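## Task

Take the black plate out of work nest N3 and place it inside the yellow waste bin W1, which is loose on the bench. Apart from the bins, every other item on the bench must finish where it began. W1 has to stand upright on the bench at the end, and the result only counts if it holds without the robot supporting anything. Release the plate only once it is wholly inside W1, then open the gripper and move the arm away.

## Robot and tools

Robot: one FANUC CRX-5iA six-joint arm carrying a Robotiq 2F-140 two-finger gripper, with one camera, cam_wrist (616x616), on the wrist. Joints in column order: J1 waist, J2 shoulder, J3 elbow, J4 forearm roll, J5 wrist pitch, J6 wrist roll.

Frame: the scene frame has its origin on the table surface directly under the arm base, +z up, +x forward, +y to the left when facing +x. Results report end_effector_position (metres) and end_effector_quat_wxyz in this frame. That point lies midway between the finger pads when closed; the gripper's +z points out along the fingers and the fingers close along its y axis. Closed fingertips extend about 33 mm past that point (about 9 mm when fully open), and closing pushes the tips roughly 24 mm further out, so keep that gap above any surface. The base may be tilted and the printed position can be somewhat off, worse at long reach.

execute_actions(actions, pictures): actions holds zero or one item.
- Empty list: no motion; just returns the current state plus images.
- Move: {"rows": [[9 numbers], ...], "steps": n} with 1 to 15 rows and n from 3 to 15 (default 15). Each control step is 1/30 s and uses one row; when rows run out, the last row repeats.
- Wait: {"steps": n} with n up to 300 and no rows; it returns once n steps have elapsed since the previous result.
- pictures: true adds camera images; otherwise images come only with an empty list.

Each row is one list for the single arm: 9 numbers, each in [-1, 1], in this order: dJ1, dJ2, dJ3, dJ4, dJ5, dJ6, gripper position, gripper force_limit, gripper speed.
- The first six are joint offsets, scaled: 1.0 equals 1.983 rad for J1 and J2, 2.38 rad for J3, and 2.975 rad for J4, J5 and J6. They are measured from the joint angles printed in the most recent result that lists them (before any such result exists, from the angles at action start). They are not added to the previous row. Sending all zeros therefore returns the arm to those printed angles; it is not a pause.
- Joint ranges (rad): J1 -3.491..3.491, J2 -3.140..3.140, J3 -1.187..4.328, J4 -3.316..3.316, J5 -3.140..3.140, J6 -3.927..3.927. A call asking for more than 0.010 rad beyond an end is refused outright; the true end can differ by up to 0.010 rad, and commands past it are clipped, reported as "joint sent to its limit" (possibly about an earlier action).
- Gripper position is an absolute opening, not an offset: +1 fully open (140 mm), around -0.8 the pads touch, -1 closes until blocked. force_limit: about 14 N at -1, 60 N at 0, 107 N at +1. speed: about 30 mm/s at -1, 140 at 0, 250 at +1.

Motion limits: joint targets advance at most 2.62 rad/s (J1, J2), 3.14 (J3), 3.93 (J4-J6), with 0.5 s to accelerate, and all joints are slowed together. Targets are kept within 0.805 rad (J1, J2), 0.966 (J3) or 1.21 (J4-J6) of the measured angle, and are pulled back if they would put the hand over 70 mm from where it is. So large moves need several calls. The arm keeps heading for the last row you sent while you think or wait, until it nearly stops or a step is HELD. The final 3 steps of each move run after its result is returned.

Result lines: Joint positions and Joint velocities (rad, rad/s, column order); gripper object_status: 0 moving, 1 blocked while opening, 2 blocked while closing (a grip), 3 reached target or pads touched (a thin item may still be held); position_measured in counts, 3 fully open to 230 pads touching, not linear. Close with position -1 and confirm status 2. To squeeze harder while gripping, raise force_limit and change position slightly (e.g. -1 to -0.98). "joint command not followed" means the clearance check altered targets; HELD marks steps where your row was not (fully) sent. MOTOR HOT warns of heating from holding loads; reaching the limit brakes the arm until it cools (OVER-TEMPERATURE FAULT).

zoom_image(camera, region): camera must be "cam_wrist"; region [x0, y0, x1, y1] in pixels of its latest image, at most 504x504, origin top-left. read_manual(section): returns licence texts only. finished_scene(scene): ends the current scene by its number, grades it, and loads the next task; irreversible.

Avoid: contact torque reaching a joint's load limit (152 N m for J1-J3, 38 N m for J4-J6, held weight included) or any outside force of 150 N on arm, tool or load; either stops the arm for 10 s, which then yields to the contact. Do not drop, slam or shove things, do not tip or drag the loose bin W1, do not disturb other bench items, and never push anything off the table, which ends the scene. Loose objects may occasionally get a brief push from outside. Prefer smooth moves with little effort.

Each tool is called after "Emit:" as name(argument=value, ...), one argument or row to a line, values as JSON.

## Session

Emit:
execute_actions(
  actions=[],
)

Scene clock: 0.00 s of 7200.00 s.
end_effector_position=(+0.8078, -0.3031, +0.2021) position_measured=3 object_status=3 end_effector_quat_wxyz=(-0.011, +0.906, +0.423, -0.006)
Joint positions: [-0.08   1.459  1.411  0.114 -1.415  2.622]
Joint velocities: [ 0.     0.    -0.001 -0.    -0.    -0.001]

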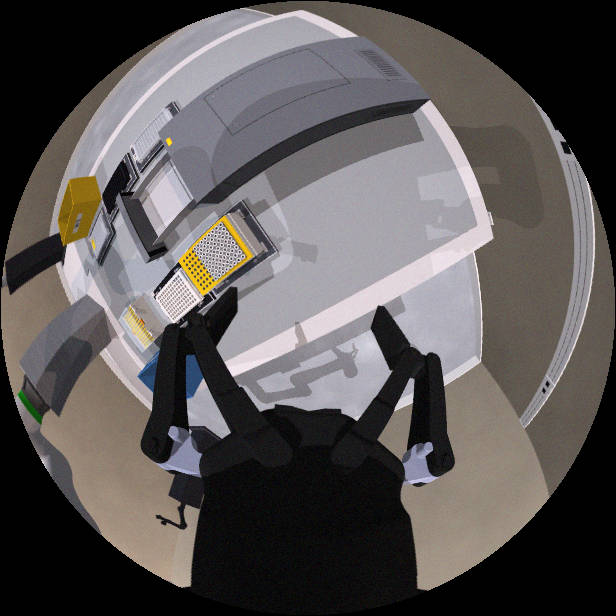

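Emit:
execute_actions(
  actions=[
    {"rows":[[0.2,-0.433,-0.467,0,0.085,0,1,0,0]]},
  ],
)

Emit:
execute_actions(
  actions=[
    {"steps":45},
  ],
  pictures=true,
)

Scene clock: 0.60 s of 7200.00 s.
end_effector_position=(+0.8291, -0.2223, +0.2795) position_measured=3 object_status=3 end_effector_quat_wxyz=(-0.010, +0.881, +0.473, +0.009)
Joint positions: [ 0.026  1.234  1.131  0.114 -1.348  2.622]
Joint velocities: [ 0.356 -0.774 -1.015 -0.001  0.226 -0.   ]
Steps of this call (steps 1 to 6: nothing new was sent; steps 7 to 18: the first 12 steps of this action). Readings (joint positions | what the end effector reports):
7: [-0.080 1.459 1.411 0.114 -1.415 2.622] | position_measured=3 object_status=3
8: [-0.079 1.457 1.408 0.114 -1.415 2.622] | position_measured=3 object_status=3
10: [-0.069 1.436 1.382 0.114 -1.408 2.622] | position_measured=3 object_status=3
14: [-0.022 1.337 1.264 0.114 -1.378 2.622] | position_measured=3 object_status=3
18: the state above

Scene clock: 2.10 s of 7200.00 s.
end_effector_position=(+0.7071, -0.0249, +0.4421) position_measured=3 object_status=3 end_effector_quat_wxyz=(-0.019, +0.798, +0.602, +0.029)
Joint positions: [ 0.316  0.6    0.299  0.114 -1.162  2.622]
Joint velocities: [-0.     0.    -0.    -0.001 -0.    -0.001]
Kept back: nothing.
Steps of this call (steps 1 to 3: the last 3 steps of your previous action; steps 4 to 45: the robot went on to your last target). Readings (joint positions | what the end effector reports):
1: [0.038 1.208 1.097 0.114 -1.340 2.622] | position_measured=3 object_status=3
2: [0.050 1.181 1.062 0.114 -1.332 2.622] | position_measured=3 object_status=3
4: [0.074 1.128 0.993 0.114 -1.317 2.622] | position_measured=3 object_status=3
8: [0.123 1.022 0.853 0.114 -1.286 2.622] | position_measured=3 object_status=3
45: the state above
The arm was judged still, so your last target was given up. Only a new action makes it travel on or press farther. Fingers that are still opening or closing keep moving.

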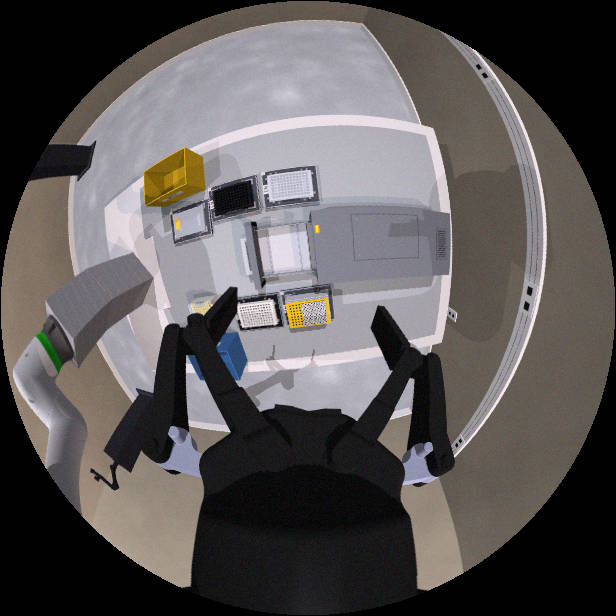

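Emit:
execute_actions(
  actions=[
    {"rows":[[0.3,0,0,0,0,-0.11,1,0,0]]},
  ],
)

Emit:
execute_actions(
  actions=[
    {"steps":45},
  ],
  pictures=true,
)

Scene clock: 2.67 s of 7200.00 s.
end_effector_position=(+0.6998, +0.1064, +0.4623) position_measured=3 object_status=3 end_effector_quat_wxyz=(-0.024, +0.772, +0.634, +0.043)
Joint positions: [ 0.505  0.6    0.299  0.114 -1.162  2.519]
Joint velocities: [ 0.601  0.    -0.001 -0.002  0.    -0.329]
Steps of this call (steps 1 to 5: nothing new was sent; steps 6 to 17: the first 12 steps of this action). Readings (joint positions | what the end effector reports):
6: [0.316 0.600 0.299 0.114 -1.162 2.622] | position_measured=3 object_status=3
7: [0.319 0.600 0.299 0.114 -1.162 2.621] | position_measured=3 object_status=3
9: [0.340 0.600 0.299 0.114 -1.162 2.609] | position_measured=3 object_status=3
13: [0.424 0.600 0.299 0.114 -1.162 2.563] | position_measured=3 object_status=3
17: the state above

Scene clock: 4.17 s of 7200.00 s.
end_effector_position=(+0.6020, +0.3690, +0.5116) position_measured=3 object_status=3 end_effector_quat_wxyz=(-0.038, +0.711, +0.699, +0.070)
Joint positions: [ 0.911  0.6    0.299  0.114 -1.162  2.295]
Joint velocities: [ 0.     0.     0.    -0.001 -0.    -0.   ]
Kept back: nothing.
Steps of this call (steps 1 to 3: the last 3 steps of your previous action; steps 4 to 45: the robot went on to your last target). Readings (joint positions | what the end effector reports):
1: [0.525 0.600 0.299 0.114 -1.162 2.508] | position_measured=3 object_status=3
2: [0.546 0.600 0.299 0.114 -1.162 2.496] | position_measured=3 object_status=3
4: [0.586 0.600 0.299 0.114 -1.162 2.474] | position_measured=3 object_status=3
8: [0.667 0.600 0.299 0.114 -1.162 2.429] | position_measured=3 object_status=3
45: the state above
The arm was judged still, so your last target was given up. Only a new action makes it travel on or press farther. Fingers that are still opening or closing keep moving.

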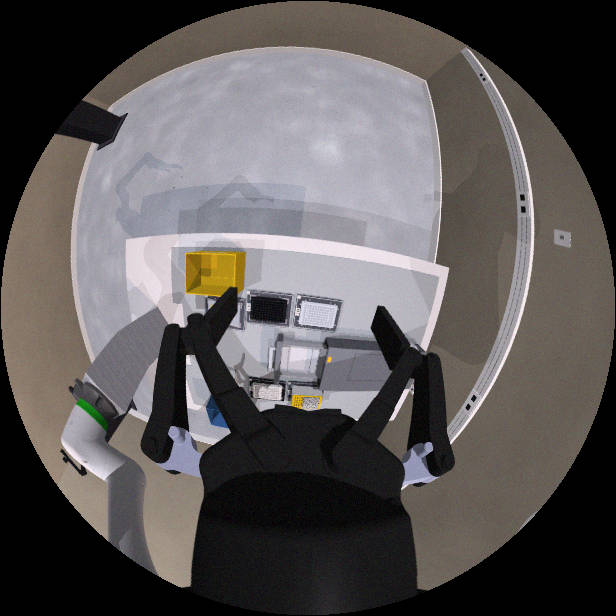

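Emit:
execute_actions(
  actions=[
    {"rows":[[0.045,0.102,-0.188,0.055,0.158,0.464,1,0,0]]},
  ],
)

Emit:
execute_actions(
  actions=[
    {"steps":40},
  ],
  pictures=true,
)

Scene clock: 5.00 s of 7200.00 s.
end_effector_position=(+0.5723, +0.3718, +0.4214) position_measured=3 object_status=3 end_effector_quat_wxyz=(-0.009, +0.520, +0.853, +0.049)
Joint positions: [ 0.94   0.664  0.157  0.166 -1.013  2.71 ]
Joint velocities: [ 0.1    0.225 -0.498  0.181  0.522  1.571]
Steps of this call (steps 1 to 13: nothing new was sent; steps 14 to 25: the first 12 steps of this action). Readings (joint positions | what the end effector reports):
14: [0.911 0.600 0.299 0.114 -1.162 2.295] | position_measured=3 object_status=3
15: [0.912 0.600 0.298 0.114 -1.161 2.299] | position_measured=3 object_status=3
17: [0.914 0.605 0.286 0.119 -1.148 2.332] | position_measured=3 object_status=3
21: [0.926 0.633 0.225 0.141 -1.085 2.498] | position_measured=3 object_status=3
25: the state above

Scene clock: 6.33 s of 7200.00 s.
end_effector_position=(+0.4725, +0.3450, +0.2501) position_measured=3 object_status=3 end_effector_quat_wxyz=(-0.001, -0.038, +0.999, -0.002)
Joint positions: [ 1.001  0.802 -0.148  0.278 -0.692  3.676]
Joint velocities: [-0.     0.    -0.     0.001  0.     0.001]
Kept back: nothing.
Steps of this call (steps 1 to 3: the last 3 steps of your previous action; steps 4 to 40: the robot went on to your last target). Readings (joint positions | what the end effector reports):
1: [0.943 0.672 0.140 0.172 -0.995 2.764] | position_measured=3 object_status=3
2: [0.946 0.679 0.123 0.178 -0.977 2.817] | position_measured=3 object_status=3
4: [0.953 0.695 0.089 0.191 -0.942 2.925] | position_measured=3 object_status=3
8: [0.967 0.726 0.021 0.216 -0.870 3.140] | position_measured=3 object_status=3
40: the state above

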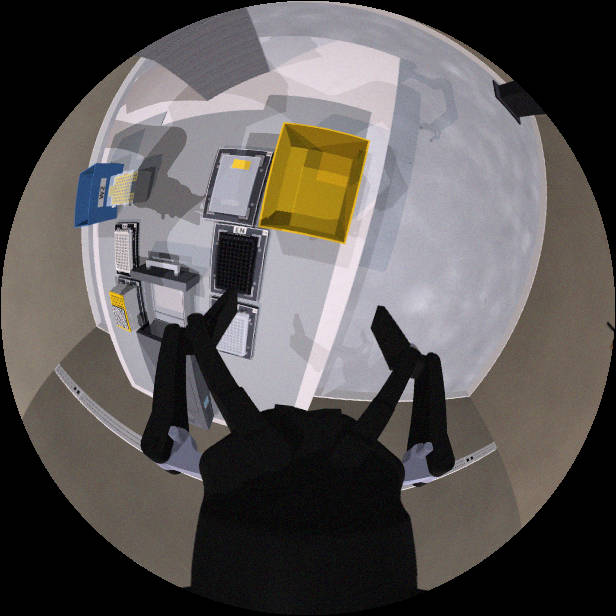

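Emit:
execute_actions(
  actions=[
    {"rows":[[-0.101,0.0156,-0.138,0.106,0.122,-0.077,1,0,0]]},
  ],
)

Emit:
execute_actions(
  actions=[
    {"steps":30},
  ],
  pictures=true,
)

Scene clock: 6.97 s of 7200.00 s.
end_effector_position=(+0.4657, +0.2430, +0.1763) position_measured=3 object_status=3 end_effector_quat_wxyz=(+0.008, -0.005, +1.000, -0.008)
Joint positions: [ 0.85   0.825 -0.395  0.514 -0.419  3.504]
Joint velocities: [-0.495  0.077 -0.805  0.767  0.886 -0.558]
Steps of this call (steps 1 to 7: the robot went on to your last target; steps 8 to 19: the first 12 steps of this action). Readings (joint positions | what the end effector reports):
8: [1.001 0.802 -0.148 0.278 -0.692 3.676] | position_measured=3 object_status=3
9: [0.999 0.802 -0.151 0.280 -0.689 3.674] | position_measured=3 object_status=3
11: [0.984 0.805 -0.177 0.305 -0.660 3.656] | position_measured=3 object_status=3
15: [0.918 0.815 -0.284 0.408 -0.542 3.581] | position_measured=3 object_status=3
19: the state above

Scene clock: 7.97 s of 7200.00 s.
end_effector_position=(+0.4478, +0.2161, +0.1555) position_measured=3 object_status=3 end_effector_quat_wxyz=(-0.001, +0.003, +1.000, -0.001)
Joint positions: [ 0.8    0.833 -0.477  0.593 -0.329  3.447]
Joint velocities: [-0.001  0.001  0.    -0.001  0.    -0.001]
Kept back: nothing.
Steps of this call (steps 1 to 3: the last 3 steps of your previous action; steps 4 to 30: the robot went on to your last target). Readings (joint positions | what the end effector reports):
1: [0.834 0.828 -0.421 0.539 -0.391 3.485] | position_measured=3 object_status=3
2: [0.821 0.830 -0.443 0.560 -0.367 3.470] | position_measured=3 object_status=3
4: [0.804 0.833 -0.470 0.587 -0.336 3.451] | position_measured=3 object_status=3
8: [0.800 0.833 -0.476 0.593 -0.329 3.447] | position_measured=3 object_status=3
30: the state above
The arm was judged still, so your last target was given up. Only a new action makes it travel on or press farther. Fingers that are still opening or closing keep moving.

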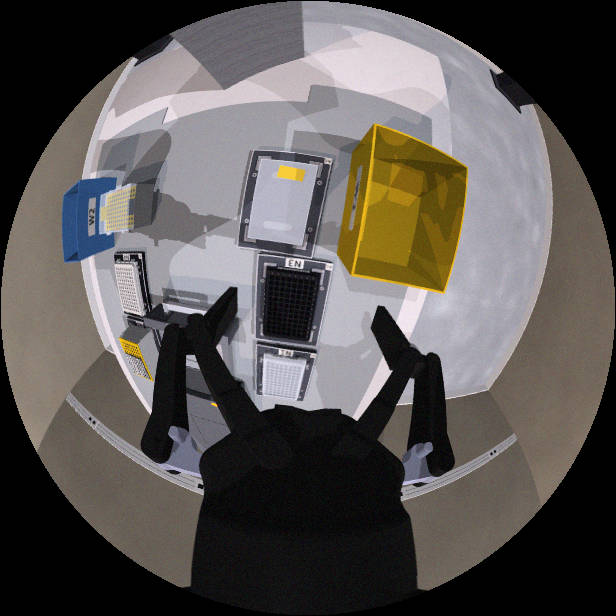

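Emit:
execute_actions(
  actions=[
    {"rows":[[-0.0756,0.084,0.044,0.063,0.023,-0.014,0.5,0,0]]},
  ],
)

Emit:
execute_actions(
  actions=[
    {"steps":25},
  ],
  pictures=true,
)

Scene clock: 8.63 s of 7200.00 s.
end_effector_position=(+0.4911, +0.1881, +0.0851) position_measured=66 object_status=0 end_effector_quat_wxyz=(-0.001, +0.002, +1.000, -0.002)
Joint positions: [ 0.651  0.999 -0.373  0.779 -0.261  3.405]
Joint velocities: [-0.042  0.047  0.03   0.056  0.02  -0.012]
Steps of this call (steps 1 to 8: nothing new was sent; steps 9 to 20: the first 12 steps of this action). Readings (joint positions | what the end effector reports):
9: [0.800 0.833 -0.477 0.593 -0.329 3.446] | position_measured=3 object_status=0
10: [0.798 0.836 -0.475 0.596 -0.328 3.446] | position_measured=5 object_status=0
12: [0.779 0.857 -0.462 0.620 -0.319 3.440] | position_measured=21 object_status=0
16: [0.693 0.952 -0.402 0.727 -0.280 3.417] | position_measured=51 object_status=0
20: the state above

Scene clock: 9.47 s of 7200.00 s.
end_effector_position=(+0.4915, +0.1882, +0.0848) position_measured=66 object_status=3 end_effector_quat_wxyz=(-0.001, +0.002, +1.000, -0.002)
Joint positions: [ 0.65   1.    -0.372  0.78  -0.261  3.405]
Joint velocities: [-0.     0.    -0.    -0.     0.    -0.001]
Kept back: nothing.
Steps of this call (steps 1 to 3: the last 3 steps of your previous action; steps 4 to 15: the robot went on to your last target; steps 16 to 25: nothing new was sent). Readings (joint positions | what the end effector reports):
1: [0.650 1.000 -0.372 0.780 -0.261 3.405] | position_measured=66 object_status=0
2: [0.650 1.000 -0.372 0.780 -0.261 3.405] | position_measured=66 object_status=0
4: [0.650 1.000 -0.372 0.780 -0.261 3.405] | position_measured=66 object_status=3
8: [0.650 1.000 -0.372 0.780 -0.261 3.405] | position_measured=66 object_status=3
25: the state above
The arm was judged still, so your last target was given up. Only a new action makes it travel on or press farther. Fingers that are still opening or closing keep moving.

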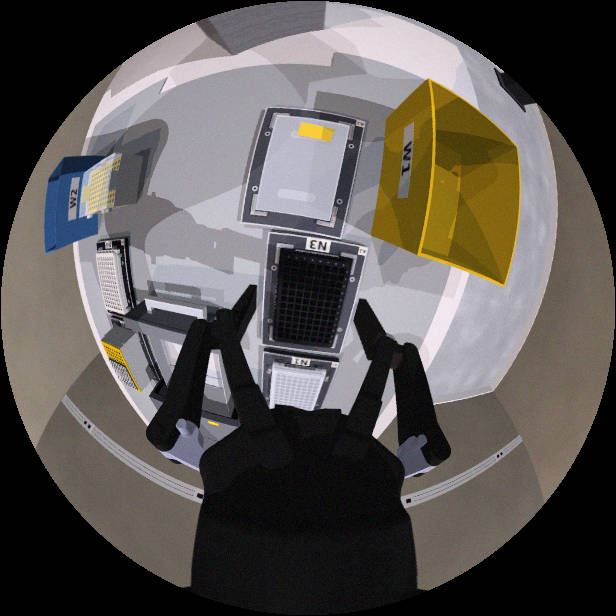

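Emit:
zoom_image(
  camera="cam_wrist",
  region=[200,200,420,400],
)

Region (200, 200, 420, 400) of cam_wrist's 616x616 image, scaled by 2.291, with more detail than that image has; it fills the top 458 rows of this view, and the rest is white.

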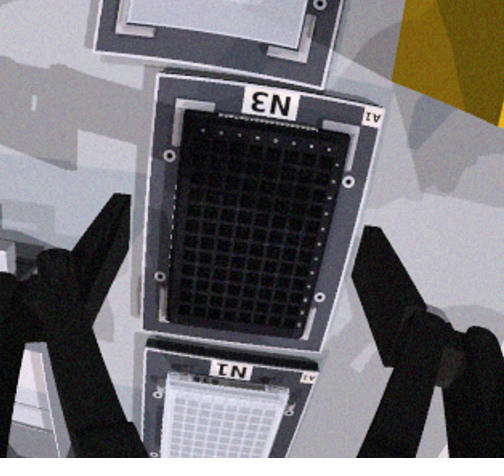

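Emit:
execute_actions(
  actions=[
    {"rows":[[-0.013,0.048,0.04,0,0,0.009,0.5,0,0]]},
  ],
)

Emit:
execute_actions(
  actions=[
    {"steps":15},
  ],
  pictures=true,
)

Scene clock: 10.03 s of 7200.00 s.
end_effector_position=(+0.5081, +0.1892, +0.0489) position_measured=66 object_status=3 end_effector_quat_wxyz=(-0.003, +0.001, +1.000, -0.003)
Joint positions: [ 0.625  1.095 -0.277  0.78  -0.261  3.432]
Joint velocities: [ 0.     0.     0.001  0.002 -0.     0.   ]
Steps of this call (steps 1 to 5: nothing new was sent; steps 6 to 17: the first 12 steps of this action). Readings (joint positions | what the end effector reports):
6: [0.650 1.000 -0.372 0.780 -0.261 3.405] | position_measured=66 object_status=3
7: [0.650 1.002 -0.369 0.780 -0.261 3.405] | position_measured=66 object_status=3
9: [0.644 1.023 -0.348 0.780 -0.261 3.411] | position_measured=66 object_status=3
13: [0.626 1.089 -0.283 0.780 -0.261 3.430] | position_measured=66 object_status=3
17: the state above

Scene clock: 10.53 s of 7200.00 s.
end_effector_position=(+0.5081, +0.1892, +0.0489) position_measured=66 object_status=3 end_effector_quat_wxyz=(-0.003, +0.001, +1.000, -0.003)
Joint positions: [ 0.625  1.095 -0.277  0.78  -0.261  3.432]
Joint velocities: [ 0.     0.001 -0.001 -0.001  0.    -0.   ]
Kept back: nothing.
Steps of this call (steps 1 to 3: the last 3 steps of your previous action; steps 4 to 15: the robot went on to your last target). Readings (joint positions | what the end effector reports):
1: [0.625 1.095 -0.277 0.780 -0.261 3.432] | position_measured=66 object_status=3
2: [0.625 1.095 -0.277 0.780 -0.261 3.432] | position_measured=66 object_status=3
4: [0.625 1.095 -0.277 0.780 -0.261 3.432] | position_measured=66 object_status=3
8: [0.625 1.095 -0.277 0.780 -0.261 3.432] | position_measured=66 object_status=3
15: the state above
The arm was judged still, so your last target was given up. Only a new action makes it travel on or press farther. Fingers that are still opening or closing keep moving.

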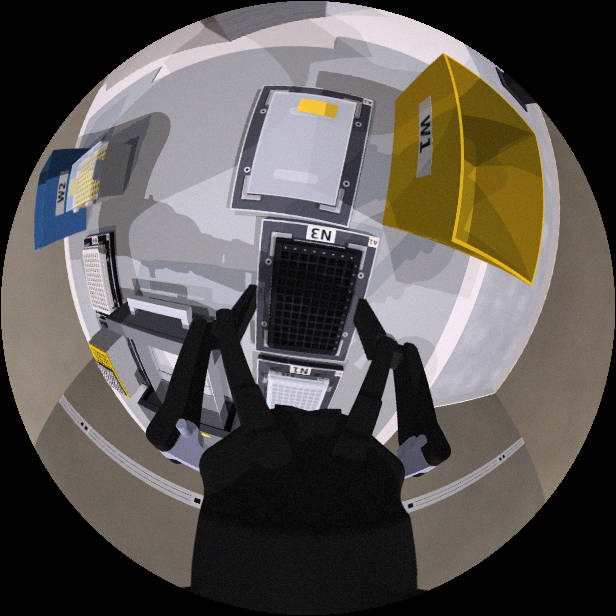

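Emit:
execute_actions(
  actions=[
    {"rows":[[0.002,0.02,0.0167,0,0,0,0.5,0,0]]},
  ],
  pictures=true,
)

Scene clock: 20.87 s of 7200.00 s.
end_effector_position=(+0.5119, +0.1961, +0.0359) position_measured=66 object_status=3 end_effector_quat_wxyz=(-0.003, -0.001, +1.000, -0.004)
Joint positions: [ 0.628  1.131 -0.24   0.78  -0.262  3.432]
Joint velocities: [ 0.    -0.    -0.    -0.001 -0.     0.001]
FORCE FAULT: contact force on the arm reached its limit, and the arm stopped for 10 seconds. The contact can be on any part of the arm, not only on its tool. The arm's remaining commands of this call were not run. The arm holds still and accepts commands again. Move the arm away from the contact; if what it grips holds it there, let go first. Pushing or pulling that hard again can fault the arm again.
Kept back: nothing.
The stop began at step 10 of this call (marked STOPPED below). From that step on the arm followed nothing that you had sent. 7 steps, steps kept back included, did not run and will not run. Nothing is kept back now, and the robot has no last target.
Steps of this call (step 1: nothing new was sent; steps 2 to 9: the first 8 steps of this action; steps 10 to 310: the stop). Readings (joint positions | what the end effector reports):
2: [0.625 1.095 -0.277 0.780 -0.261 3.432] | position_measured=66 object_status=3
3: [0.625 1.097 -0.274 0.780 -0.261 3.432] | position_measured=66 object_status=3
5: [0.626 1.116 -0.255 0.780 -0.261 3.432] | position_measured=66 object_status=3
9: [0.628 1.133 -0.238 0.780 -0.261 3.432] | position_measured=66 object_status=3
10: [0.628 1.132 -0.239 0.780 -0.262 3.432] | position_measured=66 object_status=3 STOPPED
310: the state above

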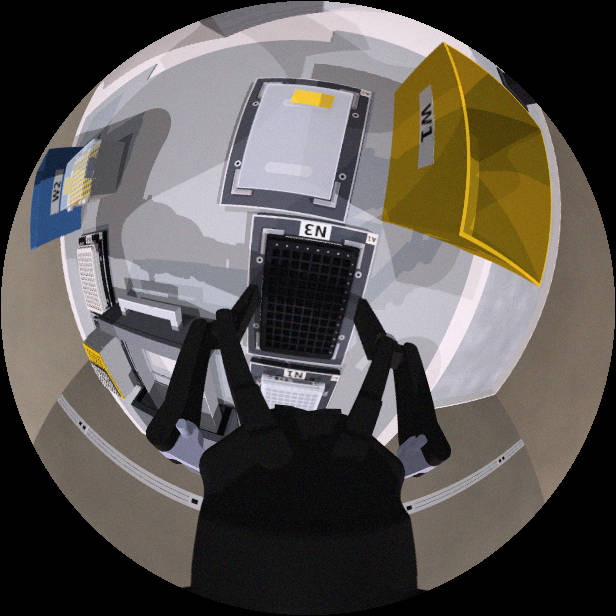

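Hit the nest. Raise 7 mm and close.

Emit:
execute_actions(
  actions=[
    {"rows":[[0,-0.009,-0.0075,0,0,0,0.5,0,-0.5],[0,-0.009,-0.0075,0,0,0,0.5,0,-0.5],[0,-0.009,-0.0075,0,0,0,0.5,0,-0.5],[0,-0.009,-0.0075,0,0,0,0.5,0,-0.5],[0,-0.009,-0.0075,0,0,0,0.5,0,-0.5],[0,-0.009,-0.0075,0,0,0,0.5,0,-0.5],[0,-0.009,-0.0075,0,0,0,-1,0,-0.5]]},
  ],
)

Emit:
execute_actions(
  actions=[
    {"steps":15},
  ],
)

Scene clock: 21.37 s of 7200.00 s.
end_effector_position=(+0.5098, +0.1936, +0.0424) position_measured=86 object_status=0 end_effector_quat_wxyz=(-0.003, -0.001, +1.000, -0.004)
Joint positions: [ 0.628  1.114 -0.258  0.78  -0.262  3.432]
Joint velocities: [ 0.    -0.001 -0.    -0.    -0.     0.001]
Steps of this call (steps 1 to 3: nothing new was sent; steps 4 to 15: the first 12 steps of this action). Readings (joint positions | what the end effector reports):
4: [0.628 1.131 -0.240 0.780 -0.262 3.432] | position_measured=66 object_status=3
5: [0.628 1.129 -0.242 0.780 -0.262 3.432] | position_measured=66 object_status=3
7: [0.628 1.118 -0.254 0.780 -0.262 3.432] | position_measured=66 object_status=3
11: [0.628 1.114 -0.258 0.780 -0.262 3.432] | position_measured=68 object_status=0
15: the state above

Scene clock: 21.87 s of 7200.00 s.
end_effector_position=(+0.5100, +0.1936, +0.0426) position_measured=104 object_status=2 end_effector_quat_wxyz=(-0.003, -0.001, +1.000, -0.004)
Joint positions: [ 0.628  1.113 -0.258  0.78  -0.262  3.432]
Joint velocities: [-0.  0.  0.  0. -0. -0.]
Kept back: nothing.
Steps of this call (steps 1 to 3: the last 3 steps of your previous action; steps 4 to 15: the robot went on to your last target). Readings (joint positions | what the end effector reports):
1: [0.628 1.114 -0.258 0.780 -0.262 3.432] | position_measured=91 object_status=0
2: [0.628 1.114 -0.258 0.780 -0.262 3.432] | position_measured=95 object_status=0
4: [0.628 1.113 -0.258 0.780 -0.262 3.432] | position_measured=104 object_status=0
8: [0.628 1.113 -0.258 0.780 -0.262 3.432] | position_measured=104 object_status=0
15: the state above
The arm was judged still, so your last target was given up. Only a new action makes it travel on or press farther. Fingers that are still opening or closing keep moving.

Emit:
execute_actions(
  actions=[
    {"rows":[[0,-0.29,-0.2416,0,0,0,-1,0,-0.5]]},
  ],
)

Emit:
execute_actions(
  actions=[
    {"steps":25},
  ],
  pictures=true,
)

Scene clock: 22.33 s of 7200.00 s.
end_effector_position=(+0.4697, +0.1528, +0.1278) position_measured=106 object_status=2 end_effector_quat_wxyz=(-0.003, -0.001, +1.000, -0.004)
Joint positions: [ 0.628  0.863 -0.509  0.78  -0.262  3.432]
Joint velocities: [ 0.    -0.881 -0.877  0.    -0.    -0.   ]
Steps of this call (steps 1 to 2: nothing new was sent; steps 3 to 14: the first 12 steps of this action). Readings (joint positions | what the end effector reports):
3: [0.628 1.113 -0.258 0.780 -0.262 3.432] | position_measured=104 object_status=2
4: [0.628 1.111 -0.260 0.780 -0.262 3.432] | position_measured=104 object_status=2
6: [0.628 1.090 -0.281 0.780 -0.261 3.432] | position_measured=105 object_status=2
10: [0.628 0.983 -0.390 0.780 -0.262 3.432] | position_measured=106 object_status=2
14: the state above

Scene clock: 23.17 s of 7200.00 s.
end_effector_position=(+0.3913, +0.0903, +0.2138) position_measured=106 object_status=2 end_effector_quat_wxyz=(-0.002, -0.001, +1.000, -0.004)
Joint positions: [ 0.628  0.538 -0.833  0.781 -0.262  3.432]
Joint velocities: [ 0. -0.  0. -0. -0.  0.]
Kept back: nothing.
Steps of this call (steps 1 to 3: the last 3 steps of your previous action; steps 4 to 25: the robot went on to your last target). Readings (joint positions | what the end effector reports):
1: [0.628 0.833 -0.539 0.780 -0.262 3.432] | position_measured=106 object_status=2
2: [0.628 0.803 -0.569 0.780 -0.262 3.432] | position_measured=106 object_status=2
4: [0.628 0.743 -0.628 0.780 -0.262 3.432] | position_measured=106 object_status=2
8: [0.628 0.625 -0.746 0.780 -0.262 3.432] | position_measured=106 object_status=2
25: the state above

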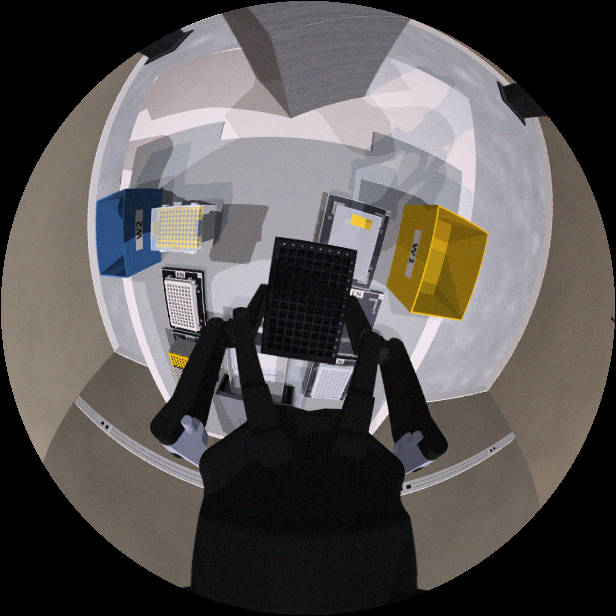

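Emit:
execute_actions(
  actions=[
    {"rows":[[0.273,0.12,0.174,-0.142,-0.075,-0.036,-1,0,-0.5]]},
  ],
)

Emit:
execute_actions(
  actions=[
    {"steps":30},
  ],
  pictures=true,
)

Scene clock: 23.73 s of 7200.00 s.
end_effector_position=(+0.4060, +0.1965, +0.2149) position_measured=106 object_status=2 end_effector_quat_wxyz=(+0.007, +0.002, +1.000, -0.007)
Joint positions: [ 0.865  0.642 -0.652  0.596 -0.359  3.385]
Joint velocities: [ 0.782  0.344  0.596 -0.603 -0.321 -0.155]
Steps of this call (steps 1 to 5: the robot went on to your last target; steps 6 to 17: the first 12 steps of this action). Readings (joint positions | what the end effector reports):
6: [0.628 0.538 -0.833 0.781 -0.262 3.432] | position_measured=106 object_status=2
7: [0.631 0.539 -0.831 0.778 -0.262 3.432] | position_measured=106 object_status=2
9: [0.652 0.548 -0.815 0.762 -0.272 3.427] | position_measured=106 object_status=2
13: [0.756 0.594 -0.735 0.681 -0.315 3.407] | position_measured=106 object_status=2
17: the state above

Scene clock: 24.73 s of 7200.00 s.
end_effector_position=(+0.3544, +0.3487, +0.2159) position_measured=106 object_status=2 end_effector_quat_wxyz=(-0.001, +0.000, +1.000, -0.003)
Joint positions: [ 1.17   0.776 -0.419  0.358 -0.485  3.325]
Joint velocities: [-0.     0.     0.001 -0.001  0.    -0.001]
Kept back: nothing.
Steps of this call (steps 1 to 3: the last 3 steps of your previous action; steps 4 to 30: the robot went on to your last target). Readings (joint positions | what the end effector reports):
1: [0.891 0.653 -0.632 0.576 -0.370 3.380] | position_measured=106 object_status=2
2: [0.917 0.665 -0.612 0.555 -0.381 3.375] | position_measured=106 object_status=2
4: [0.968 0.687 -0.573 0.515 -0.402 3.365] | position_measured=106 object_status=2
8: [1.067 0.731 -0.497 0.438 -0.443 3.345] | position_measured=106 object_status=2
30: the state above
The arm was judged still, so your last target was given up. Only a new action makes it travel on or press farther. Fingers that are still opening or closing keep moving.

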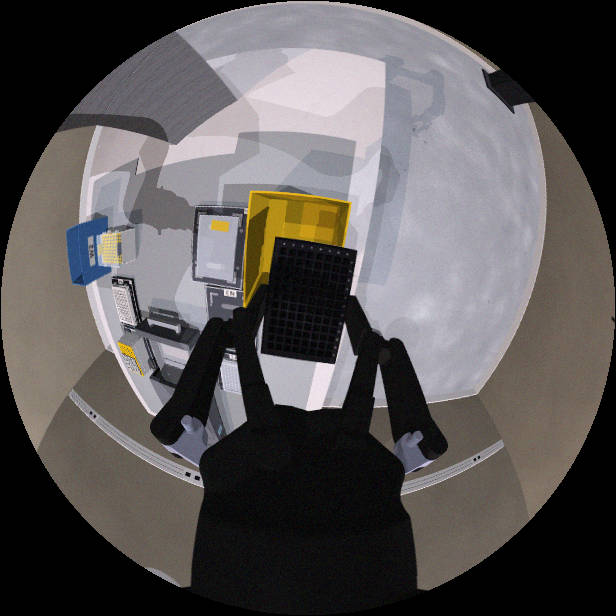

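Emit:
execute_actions(
  actions=[
    {"rows":[[-0.01,0.058,-0.0395,0.079,0.0635,-0.078,-1,0,-0.5]]},
  ],
)

Emit:
execute_actions(
  actions=[
    {"steps":15},
  ],
  pictures=true,
)

Scene clock: 25.27 s of 7200.00 s.
end_effector_position=(+0.3291, +0.3360, +0.1521) position_measured=106 object_status=2 end_effector_quat_wxyz=(-0.002, -0.000, +1.000, -0.003)
Joint positions: [ 1.15   0.891 -0.513  0.592 -0.297  3.094]
Joint velocities: [-0.003  0.002 -0.004  0.027  0.018 -0.022]
Steps of this call (steps 1 to 4: nothing new was sent; steps 5 to 16: the first 12 steps of this action). Readings (joint positions | what the end effector reports):
5: [1.170 0.776 -0.419 0.358 -0.485 3.325] | position_measured=106 object_status=2
6: [1.170 0.778 -0.420 0.362 -0.484 3.321] | position_measured=106 object_status=2
8: [1.167 0.794 -0.433 0.394 -0.457 3.289] | position_measured=106 object_status=2
12: [1.155 0.864 -0.490 0.536 -0.342 3.149] | position_measured=106 object_status=2
16: the state above

Scene clock: 25.77 s of 7200.00 s.
end_effector_position=(+0.3291, +0.3361, +0.1520) position_measured=106 object_status=2 end_effector_quat_wxyz=(-0.002, -0.000, +1.000, -0.003)
Joint positions: [ 1.15   0.891 -0.513  0.593 -0.297  3.093]
Joint velocities: [ 0.     0.     0.    -0.     0.    -0.001]
Kept back: nothing.
Steps of this call (steps 1 to 3: the last 3 steps of your previous action; steps 4 to 15: the robot went on to your last target). Readings (joint positions | what the end effector reports):
1: [1.150 0.891 -0.513 0.593 -0.297 3.093] | position_measured=106 object_status=2
2: [1.150 0.891 -0.513 0.593 -0.297 3.093] | position_measured=106 object_status=2
4: [1.150 0.891 -0.513 0.593 -0.297 3.093] | position_measured=106 object_status=2
8: [1.150 0.891 -0.513 0.593 -0.297 3.093] | position_measured=106 object_status=2
15: the state above
The arm was judged still, so your last target was given up. Only a new action makes it travel on or press farther. Fingers that are still opening or closing keep moving.

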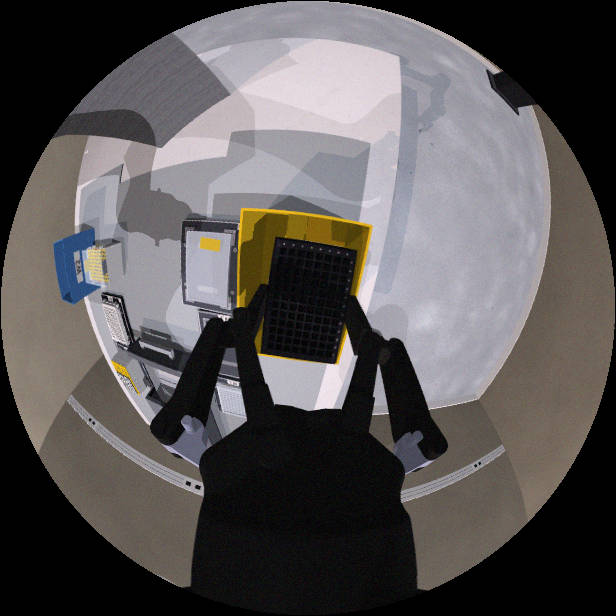

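Emit:
execute_actions(
  actions=[
    {"rows":[[-0.058,0.065,-0.007,0.185,0.036,-0.148,-1,0,-0.5]]},
  ],
)

Emit:
execute_actions(
  actions=[
    {"steps":15},
  ],
  pictures=true,
)

Scene clock: 26.37 s of 7200.00 s.
end_effector_position=(+0.3339, +0.3473, +0.1067) position_measured=106 object_status=2 end_effector_quat_wxyz=(+0.004, -0.002, +1.000, -0.003)
Joint positions: [ 1.058  0.995 -0.526  1.034 -0.211  2.74 ]
Joint velocities: [-0.268  0.301 -0.037  1.275  0.248 -1.023]
Steps of this call (steps 1 to 6: nothing new was sent; steps 7 to 18: the first 12 steps of this action). Readings (joint positions | what the end effector reports):
7: [1.150 0.891 -0.513 0.593 -0.297 3.093] | position_measured=106 object_status=2
8: [1.149 0.892 -0.513 0.598 -0.296 3.089] | position_measured=106 object_status=2
10: [1.142 0.900 -0.514 0.631 -0.289 3.063] | position_measured=106 object_status=2
14: [1.106 0.940 -0.519 0.802 -0.256 2.926] | position_measured=106 object_status=2
18: the state above

Scene clock: 26.87 s of 7200.00 s.
end_effector_position=(+0.3270, +0.3504, +0.0949) position_measured=106 object_status=2 end_effector_quat_wxyz=(-0.001, -0.004, +1.000, -0.001)
Joint positions: [ 1.035  1.02  -0.529  1.143 -0.189  2.653]
Joint velocities: [-0.001  0.002 -0.    -0.    -0.     0.   ]
Kept back: nothing.
Steps of this call (steps 1 to 3: the last 3 steps of your previous action; steps 4 to 15: the robot went on to your last target). Readings (joint positions | what the end effector reports):
1: [1.050 1.004 -0.527 1.073 -0.203 2.709] | position_measured=106 object_status=2
2: [1.043 1.011 -0.528 1.103 -0.197 2.685] | position_measured=106 object_status=2
4: [1.036 1.019 -0.529 1.138 -0.191 2.657] | position_measured=106 object_status=2
8: [1.035 1.019 -0.529 1.143 -0.190 2.653] | position_measured=106 object_status=2
15: the state above

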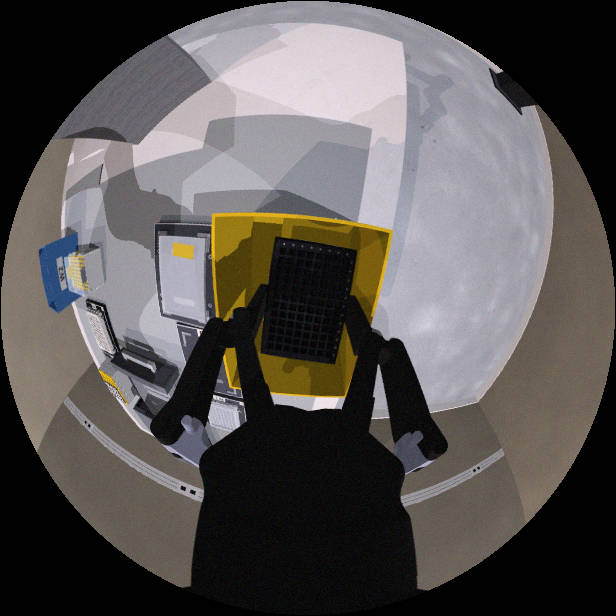

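Emit:
execute_actions(
  actions=[
    {"rows":[[-0.015,0,0,0,0,0.01,-1,0,-0.5],[-0.015,0,0,0,0,0.01,-1,0,-0.5],[-0.015,0,0,0,0,0.01,-1,0,-0.5],[-0.015,0,0,0,0,0.01,-1,0,-0.5],[-0.015,0,0,0,0,0.01,-1,0,-0.5],[-0.015,0,0,0,0,0.01,-1,0,-0.5],[-0.015,0,0,0,0,0.01,0.4,0,-0.5]]},
  ],
)

Emit:
execute_actions(
  actions=[
    {"rows":[[0.058,-0.065,0.007,-0.185,-0.036,0.148,0.4,0,-0.5]]},
  ],
)

Emit:
execute_actions(
  actions=[
    {"steps":10},
  ],
)

Emit:
execute_actions(
  actions=[
    {"rows":[[0,-0.1,0.0,0,0,0,0.4,0,-0.5]]},
  ],
)

Emit:
execute_actions(
  actions=[
    {"steps":10},
  ],
  pictures=true,
)

Scene clock: 37.13 s of 7200.00 s.
end_effector_position=(+0.3305, +0.3494, +0.0953) position_measured=106 object_status=2 end_effector_quat_wxyz=(-0.002, -0.005, +1.000, +0.001)
Joint positions: [ 1.026  1.018 -0.529  1.145 -0.187  2.663]
Joint velocities: [-0.     0.     0.     0.     0.    -0.001]
FORCE FAULT: contact force on the arm reached its limit, and the arm stopped for 10 seconds. The contact can be on any part of the arm, not only on its tool. The arm's remaining commands of this call were not run. The arm holds still and accepts commands again. Move the arm away from the contact; if what it grips holds it there, let go first. Pushing or pulling that hard again can fault the arm again.
Kept back: nothing.
The stop began at step 8 of this call (marked STOPPED below). From that step on the arm followed nothing that you had sent. 12 steps, steps kept back included, did not run and will not run. Nothing is kept back now, and the robot has no last target.
Steps of this call (steps 1 to 4: the robot went on to your last target; steps 5 to 7: the first 3 steps of this action; steps 8 to 308: the stop). Readings (joint positions | what the end effector reports):
5: [1.035 1.020 -0.529 1.143 -0.189 2.653] | position_measured=106 object_status=2
6: [1.033 1.020 -0.529 1.144 -0.189 2.654] | position_measured=106 object_status=2
8: [1.025 1.019 -0.529 1.144 -0.187 2.663] | position_measured=106 object_status=2 STOPPED
12: [1.026 1.018 -0.529 1.145 -0.187 2.663] | position_measured=106 object_status=2
308: the state above

Scene clock: 37.17 s of 7200.00 s.
end_effector_position=(+0.3305, +0.3494, +0.0953) position_measured=106 object_status=2 end_effector_quat_wxyz=(-0.002, -0.005, +1.000, +0.001)
Joint positions: [ 1.026  1.018 -0.529  1.145 -0.187  2.663]
Joint velocities: [-0.  0.  0. -0. -0.  0.]
Kept back: nothing.
A stop began in an earlier call of the same reply, so what this call sent did not run. Send another action.
Steps of this call (step 1: nothing new was sent). Readings (joint positions | what the end effector reports):
1: the state above

Scene clock: 37.20 s of 7200.00 s.
end_effector_position=(+0.3305, +0.3494, +0.0953) position_measured=106 object_status=2 end_effector_quat_wxyz=(-0.002, -0.005, +1.000, +0.001)
Joint positions: [ 1.026  1.018 -0.529  1.145 -0.187  2.663]
Joint velocities: [-0.001 -0.    -0.001 -0.     0.001  0.001]
Kept back: nothing.
A stop began in an earlier call of the same reply, so what this call sent did not run. Send another action.
Steps of this call (step 1: nothing new was sent). Readings (joint positions | what the end effector reports):
1: the state above

Scene clock: 37.23 s of 7200.00 s.
end_effector_position=(+0.3305, +0.3494, +0.0953) position_measured=106 object_status=2 end_effector_quat_wxyz=(-0.002, -0.005, +1.000, +0.001)
Joint positions: [ 1.026  1.018 -0.529  1.145 -0.187  2.663]
Joint velocities: [ 0.001  0.    -0.001 -0.001  0.     0.   ]
Kept back: nothing.
A stop began in an earlier call of the same reply, so what this call sent did not run. Send another action.
Steps of this call (step 1: nothing new was sent). Readings (joint positions | what the end effector reports):
1: the state above

Scene clock: 37.27 s of 7200.00 s.
end_effector_position=(+0.3305, +0.3494, +0.0953) position_measured=106 object_status=2 end_effector_quat_wxyz=(-0.002, -0.005, +1.000, +0.001)
Joint positions: [ 1.026  1.018 -0.529  1.145 -0.187  2.663]
Joint velocities: [-0.    -0.    -0.001  0.     0.     0.001]
Kept back: nothing.
A stop began in an earlier call of the same reply, so what this call sent did not run. Send another action.
Steps of this call (step 1: nothing new was sent). Readings (joint positions | what the end effector reports):
1: the state above

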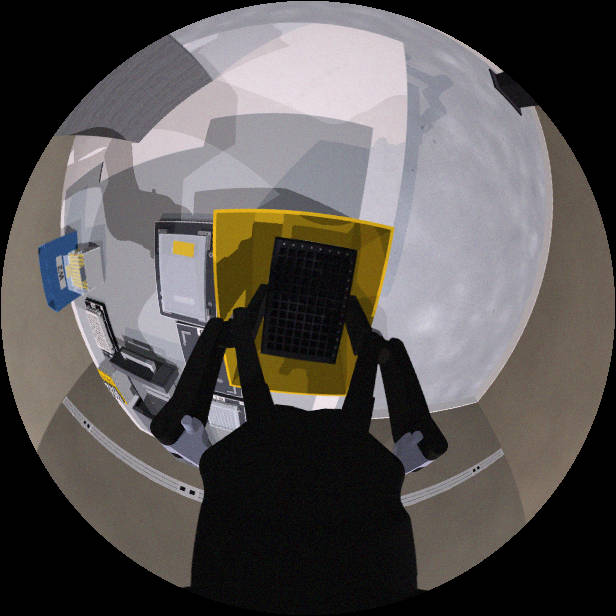

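Emit:
execute_actions(
  actions=[
    {"rows":[[0.019,-0.016,0.002,-0.046,-0.009,0.034,-1,0,-0.5],[0.019,-0.016,0.002,-0.046,-0.009,0.034,-1,0,-0.5],[0.019,-0.016,0.002,-0.046,-0.009,0.034,-1,0,-0.5],[0.019,-0.016,0.002,-0.046,-0.009,0.034,-1,0,-0.5],[0.019,-0.016,0.002,-0.046,-0.009,0.034,-1,0,-0.5],[0.019,-0.016,0.002,-0.046,-0.009,0.034,-1,0,-0.5],[0.019,-0.016,0.002,-0.046,-0.009,0.034,-1,0,-0.5],[0.019,-0.016,0.002,-0.046,-0.009,0.034,-1,0,-0.5],[0.019,-0.016,0.002,-0.046,-0.009,0.034,0.35,-1,-0.5]]},
  ],
)

Emit:
execute_actions(
  actions=[
    {"rows":[[0.043,-0.049,0.005,-0.139,-0.027,0.111,0.35,-1,-0.5]]},
  ],
)

Emit:
execute_actions(
  actions=[
    {"steps":10},
  ],
)

Emit:
execute_actions(
  actions=[
    {"rows":[[0,-0.1,0.0,0,0,0,0.35,-1,-0.5]]},
  ],
)

Emit:
execute_actions(
  actions=[
    {"steps":10},
  ],
  pictures=true,
)

Scene clock: 37.83 s of 7200.00 s.
end_effector_position=(+0.3364, +0.3494, +0.1110) position_measured=95 object_status=0 end_effector_quat_wxyz=(+0.005, -0.004, +1.000, -0.001)
Joint positions: [ 1.063  0.986 -0.524  1.008 -0.213  2.764]
Joint velocities: [ 0.     0.    -0.001 -0.004  0.     0.002]
Steps of this call (steps 1 to 5: nothing new was sent; steps 6 to 17: the first 12 steps of this action). Readings (joint positions | what the end effector reports):
6: [1.026 1.018 -0.529 1.145 -0.187 2.663] | position_measured=106 object_status=2
7: [1.027 1.017 -0.529 1.141 -0.187 2.666] | position_measured=106 object_status=2
9: [1.035 1.010 -0.528 1.109 -0.193 2.690] | position_measured=106 object_status=2
13: [1.061 0.988 -0.524 1.016 -0.212 2.758] | position_measured=106 object_status=2
17: the state above

Scene clock: 38.33 s of 7200.00 s.
end_effector_position=(+0.3331, +0.3391, +0.1498) position_measured=85 object_status=3 end_effector_quat_wxyz=(+0.001, -0.001, +1.000, -0.001)
Joint positions: [ 1.141  0.897 -0.513  0.632 -0.286  3.064]
Joint velocities: [ 0.154 -0.175  0.021 -0.741 -0.144  0.592]
Steps of this call (steps 1 to 3: the last 3 steps of your previous action; steps 4 to 15: the first 12 steps of this action, its rows measured from where the robot was after step 3). Readings (joint positions | what the end effector reports):
3: [1.063 0.986 -0.524 1.008 -0.213 2.764] | position_measured=85 object_status=0
4: [1.063 0.986 -0.524 1.008 -0.213 2.765] | position_measured=85 object_status=0
5: [1.064 0.985 -0.524 1.003 -0.214 2.768] | position_measured=85 object_status=0
7: [1.071 0.977 -0.523 0.970 -0.221 2.794] | position_measured=85 object_status=0
11: [1.106 0.937 -0.518 0.800 -0.254 2.930] | position_measured=85 object_status=3
15: the state above

Scene clock: 38.67 s of 7200.00 s.
end_effector_position=(+0.3307, +0.3382, +0.1532) position_measured=85 object_status=3 end_effector_quat_wxyz=(-0.002, -0.001, +1.000, -0.000)
Joint positions: [ 1.149  0.889 -0.512  0.594 -0.294  3.095]
Joint velocities: [-0.     0.     0.001 -0.001 -0.    -0.001]
Kept back: nothing.
Steps of this call (steps 1 to 3: the last 3 steps of your previous action; steps 4 to 10: the robot went on to your last target). Readings (joint positions | what the end effector reports):
1: [1.145 0.892 -0.513 0.611 -0.290 3.081] | position_measured=85 object_status=3
2: [1.148 0.890 -0.512 0.599 -0.293 3.091] | position_measured=85 object_status=3
4: [1.148 0.889 -0.512 0.595 -0.294 3.094] | position_measured=85 object_status=3
8: [1.148 0.889 -0.512 0.594 -0.294 3.095] | position_measured=85 object_status=3
10: the state above

Scene clock: 39.07 s of 7200.00 s.
end_effector_position=(+0.3832, +0.3979, +0.2461) position_measured=85 object_status=3 end_effector_quat_wxyz=(+0.044, +0.014, +0.996, +0.078)
Joint positions: [ 1.149  0.705 -0.512  0.594 -0.294  3.095]
Joint velocities: [ 0.001 -0.341  0.     0.001  0.    -0.   ]
Steps of this call (steps 1 to 12: the first 12 steps of this action). Readings (joint positions | what the end effector reports):
1: [1.149 0.889 -0.512 0.594 -0.294 3.095] | position_measured=85 object_status=3
2: [1.149 0.886 -0.512 0.594 -0.294 3.095] | position_measured=85 object_status=3
4: [1.149 0.865 -0.512 0.594 -0.294 3.095] | position_measured=85 object_status=3
8: [1.149 0.778 -0.512 0.594 -0.294 3.095] | position_measured=85 object_status=3
12: the state above

Scene clock: 39.40 s of 7200.00 s.
end_effector_position=(+0.3870, +0.4019, +0.2540) position_measured=85 object_status=3 end_effector_quat_wxyz=(+0.048, +0.015, +0.995, +0.084)
Joint positions: [ 1.149  0.69  -0.512  0.594 -0.294  3.095]
Joint velocities: [ 0.    -0.     0.001 -0.001  0.    -0.   ]
Kept back: nothing.
Steps of this call (steps 1 to 3: the last 3 steps of your previous action; steps 4 to 10: the robot went on to your last target). Readings (joint positions | what the end effector reports):
1: [1.149 0.696 -0.512 0.594 -0.294 3.095] | position_measured=85 object_status=3
2: [1.149 0.692 -0.512 0.594 -0.294 3.095] | position_measured=85 object_status=3
4: [1.149 0.691 -0.512 0.594 -0.294 3.095] | position_measured=85 object_status=3
8: [1.149 0.691 -0.512 0.594 -0.294 3.095] | position_measured=85 object_status=3
10: the state above

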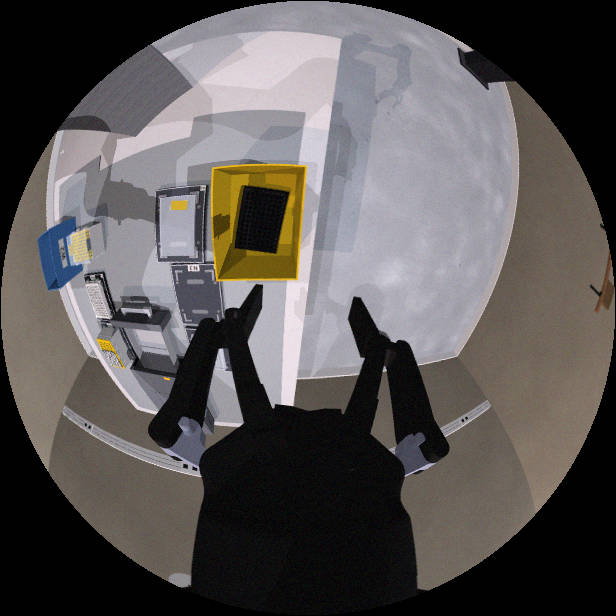

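Emit:
finished_scene(
  scene=1,
)

The scene is finished: the task was done.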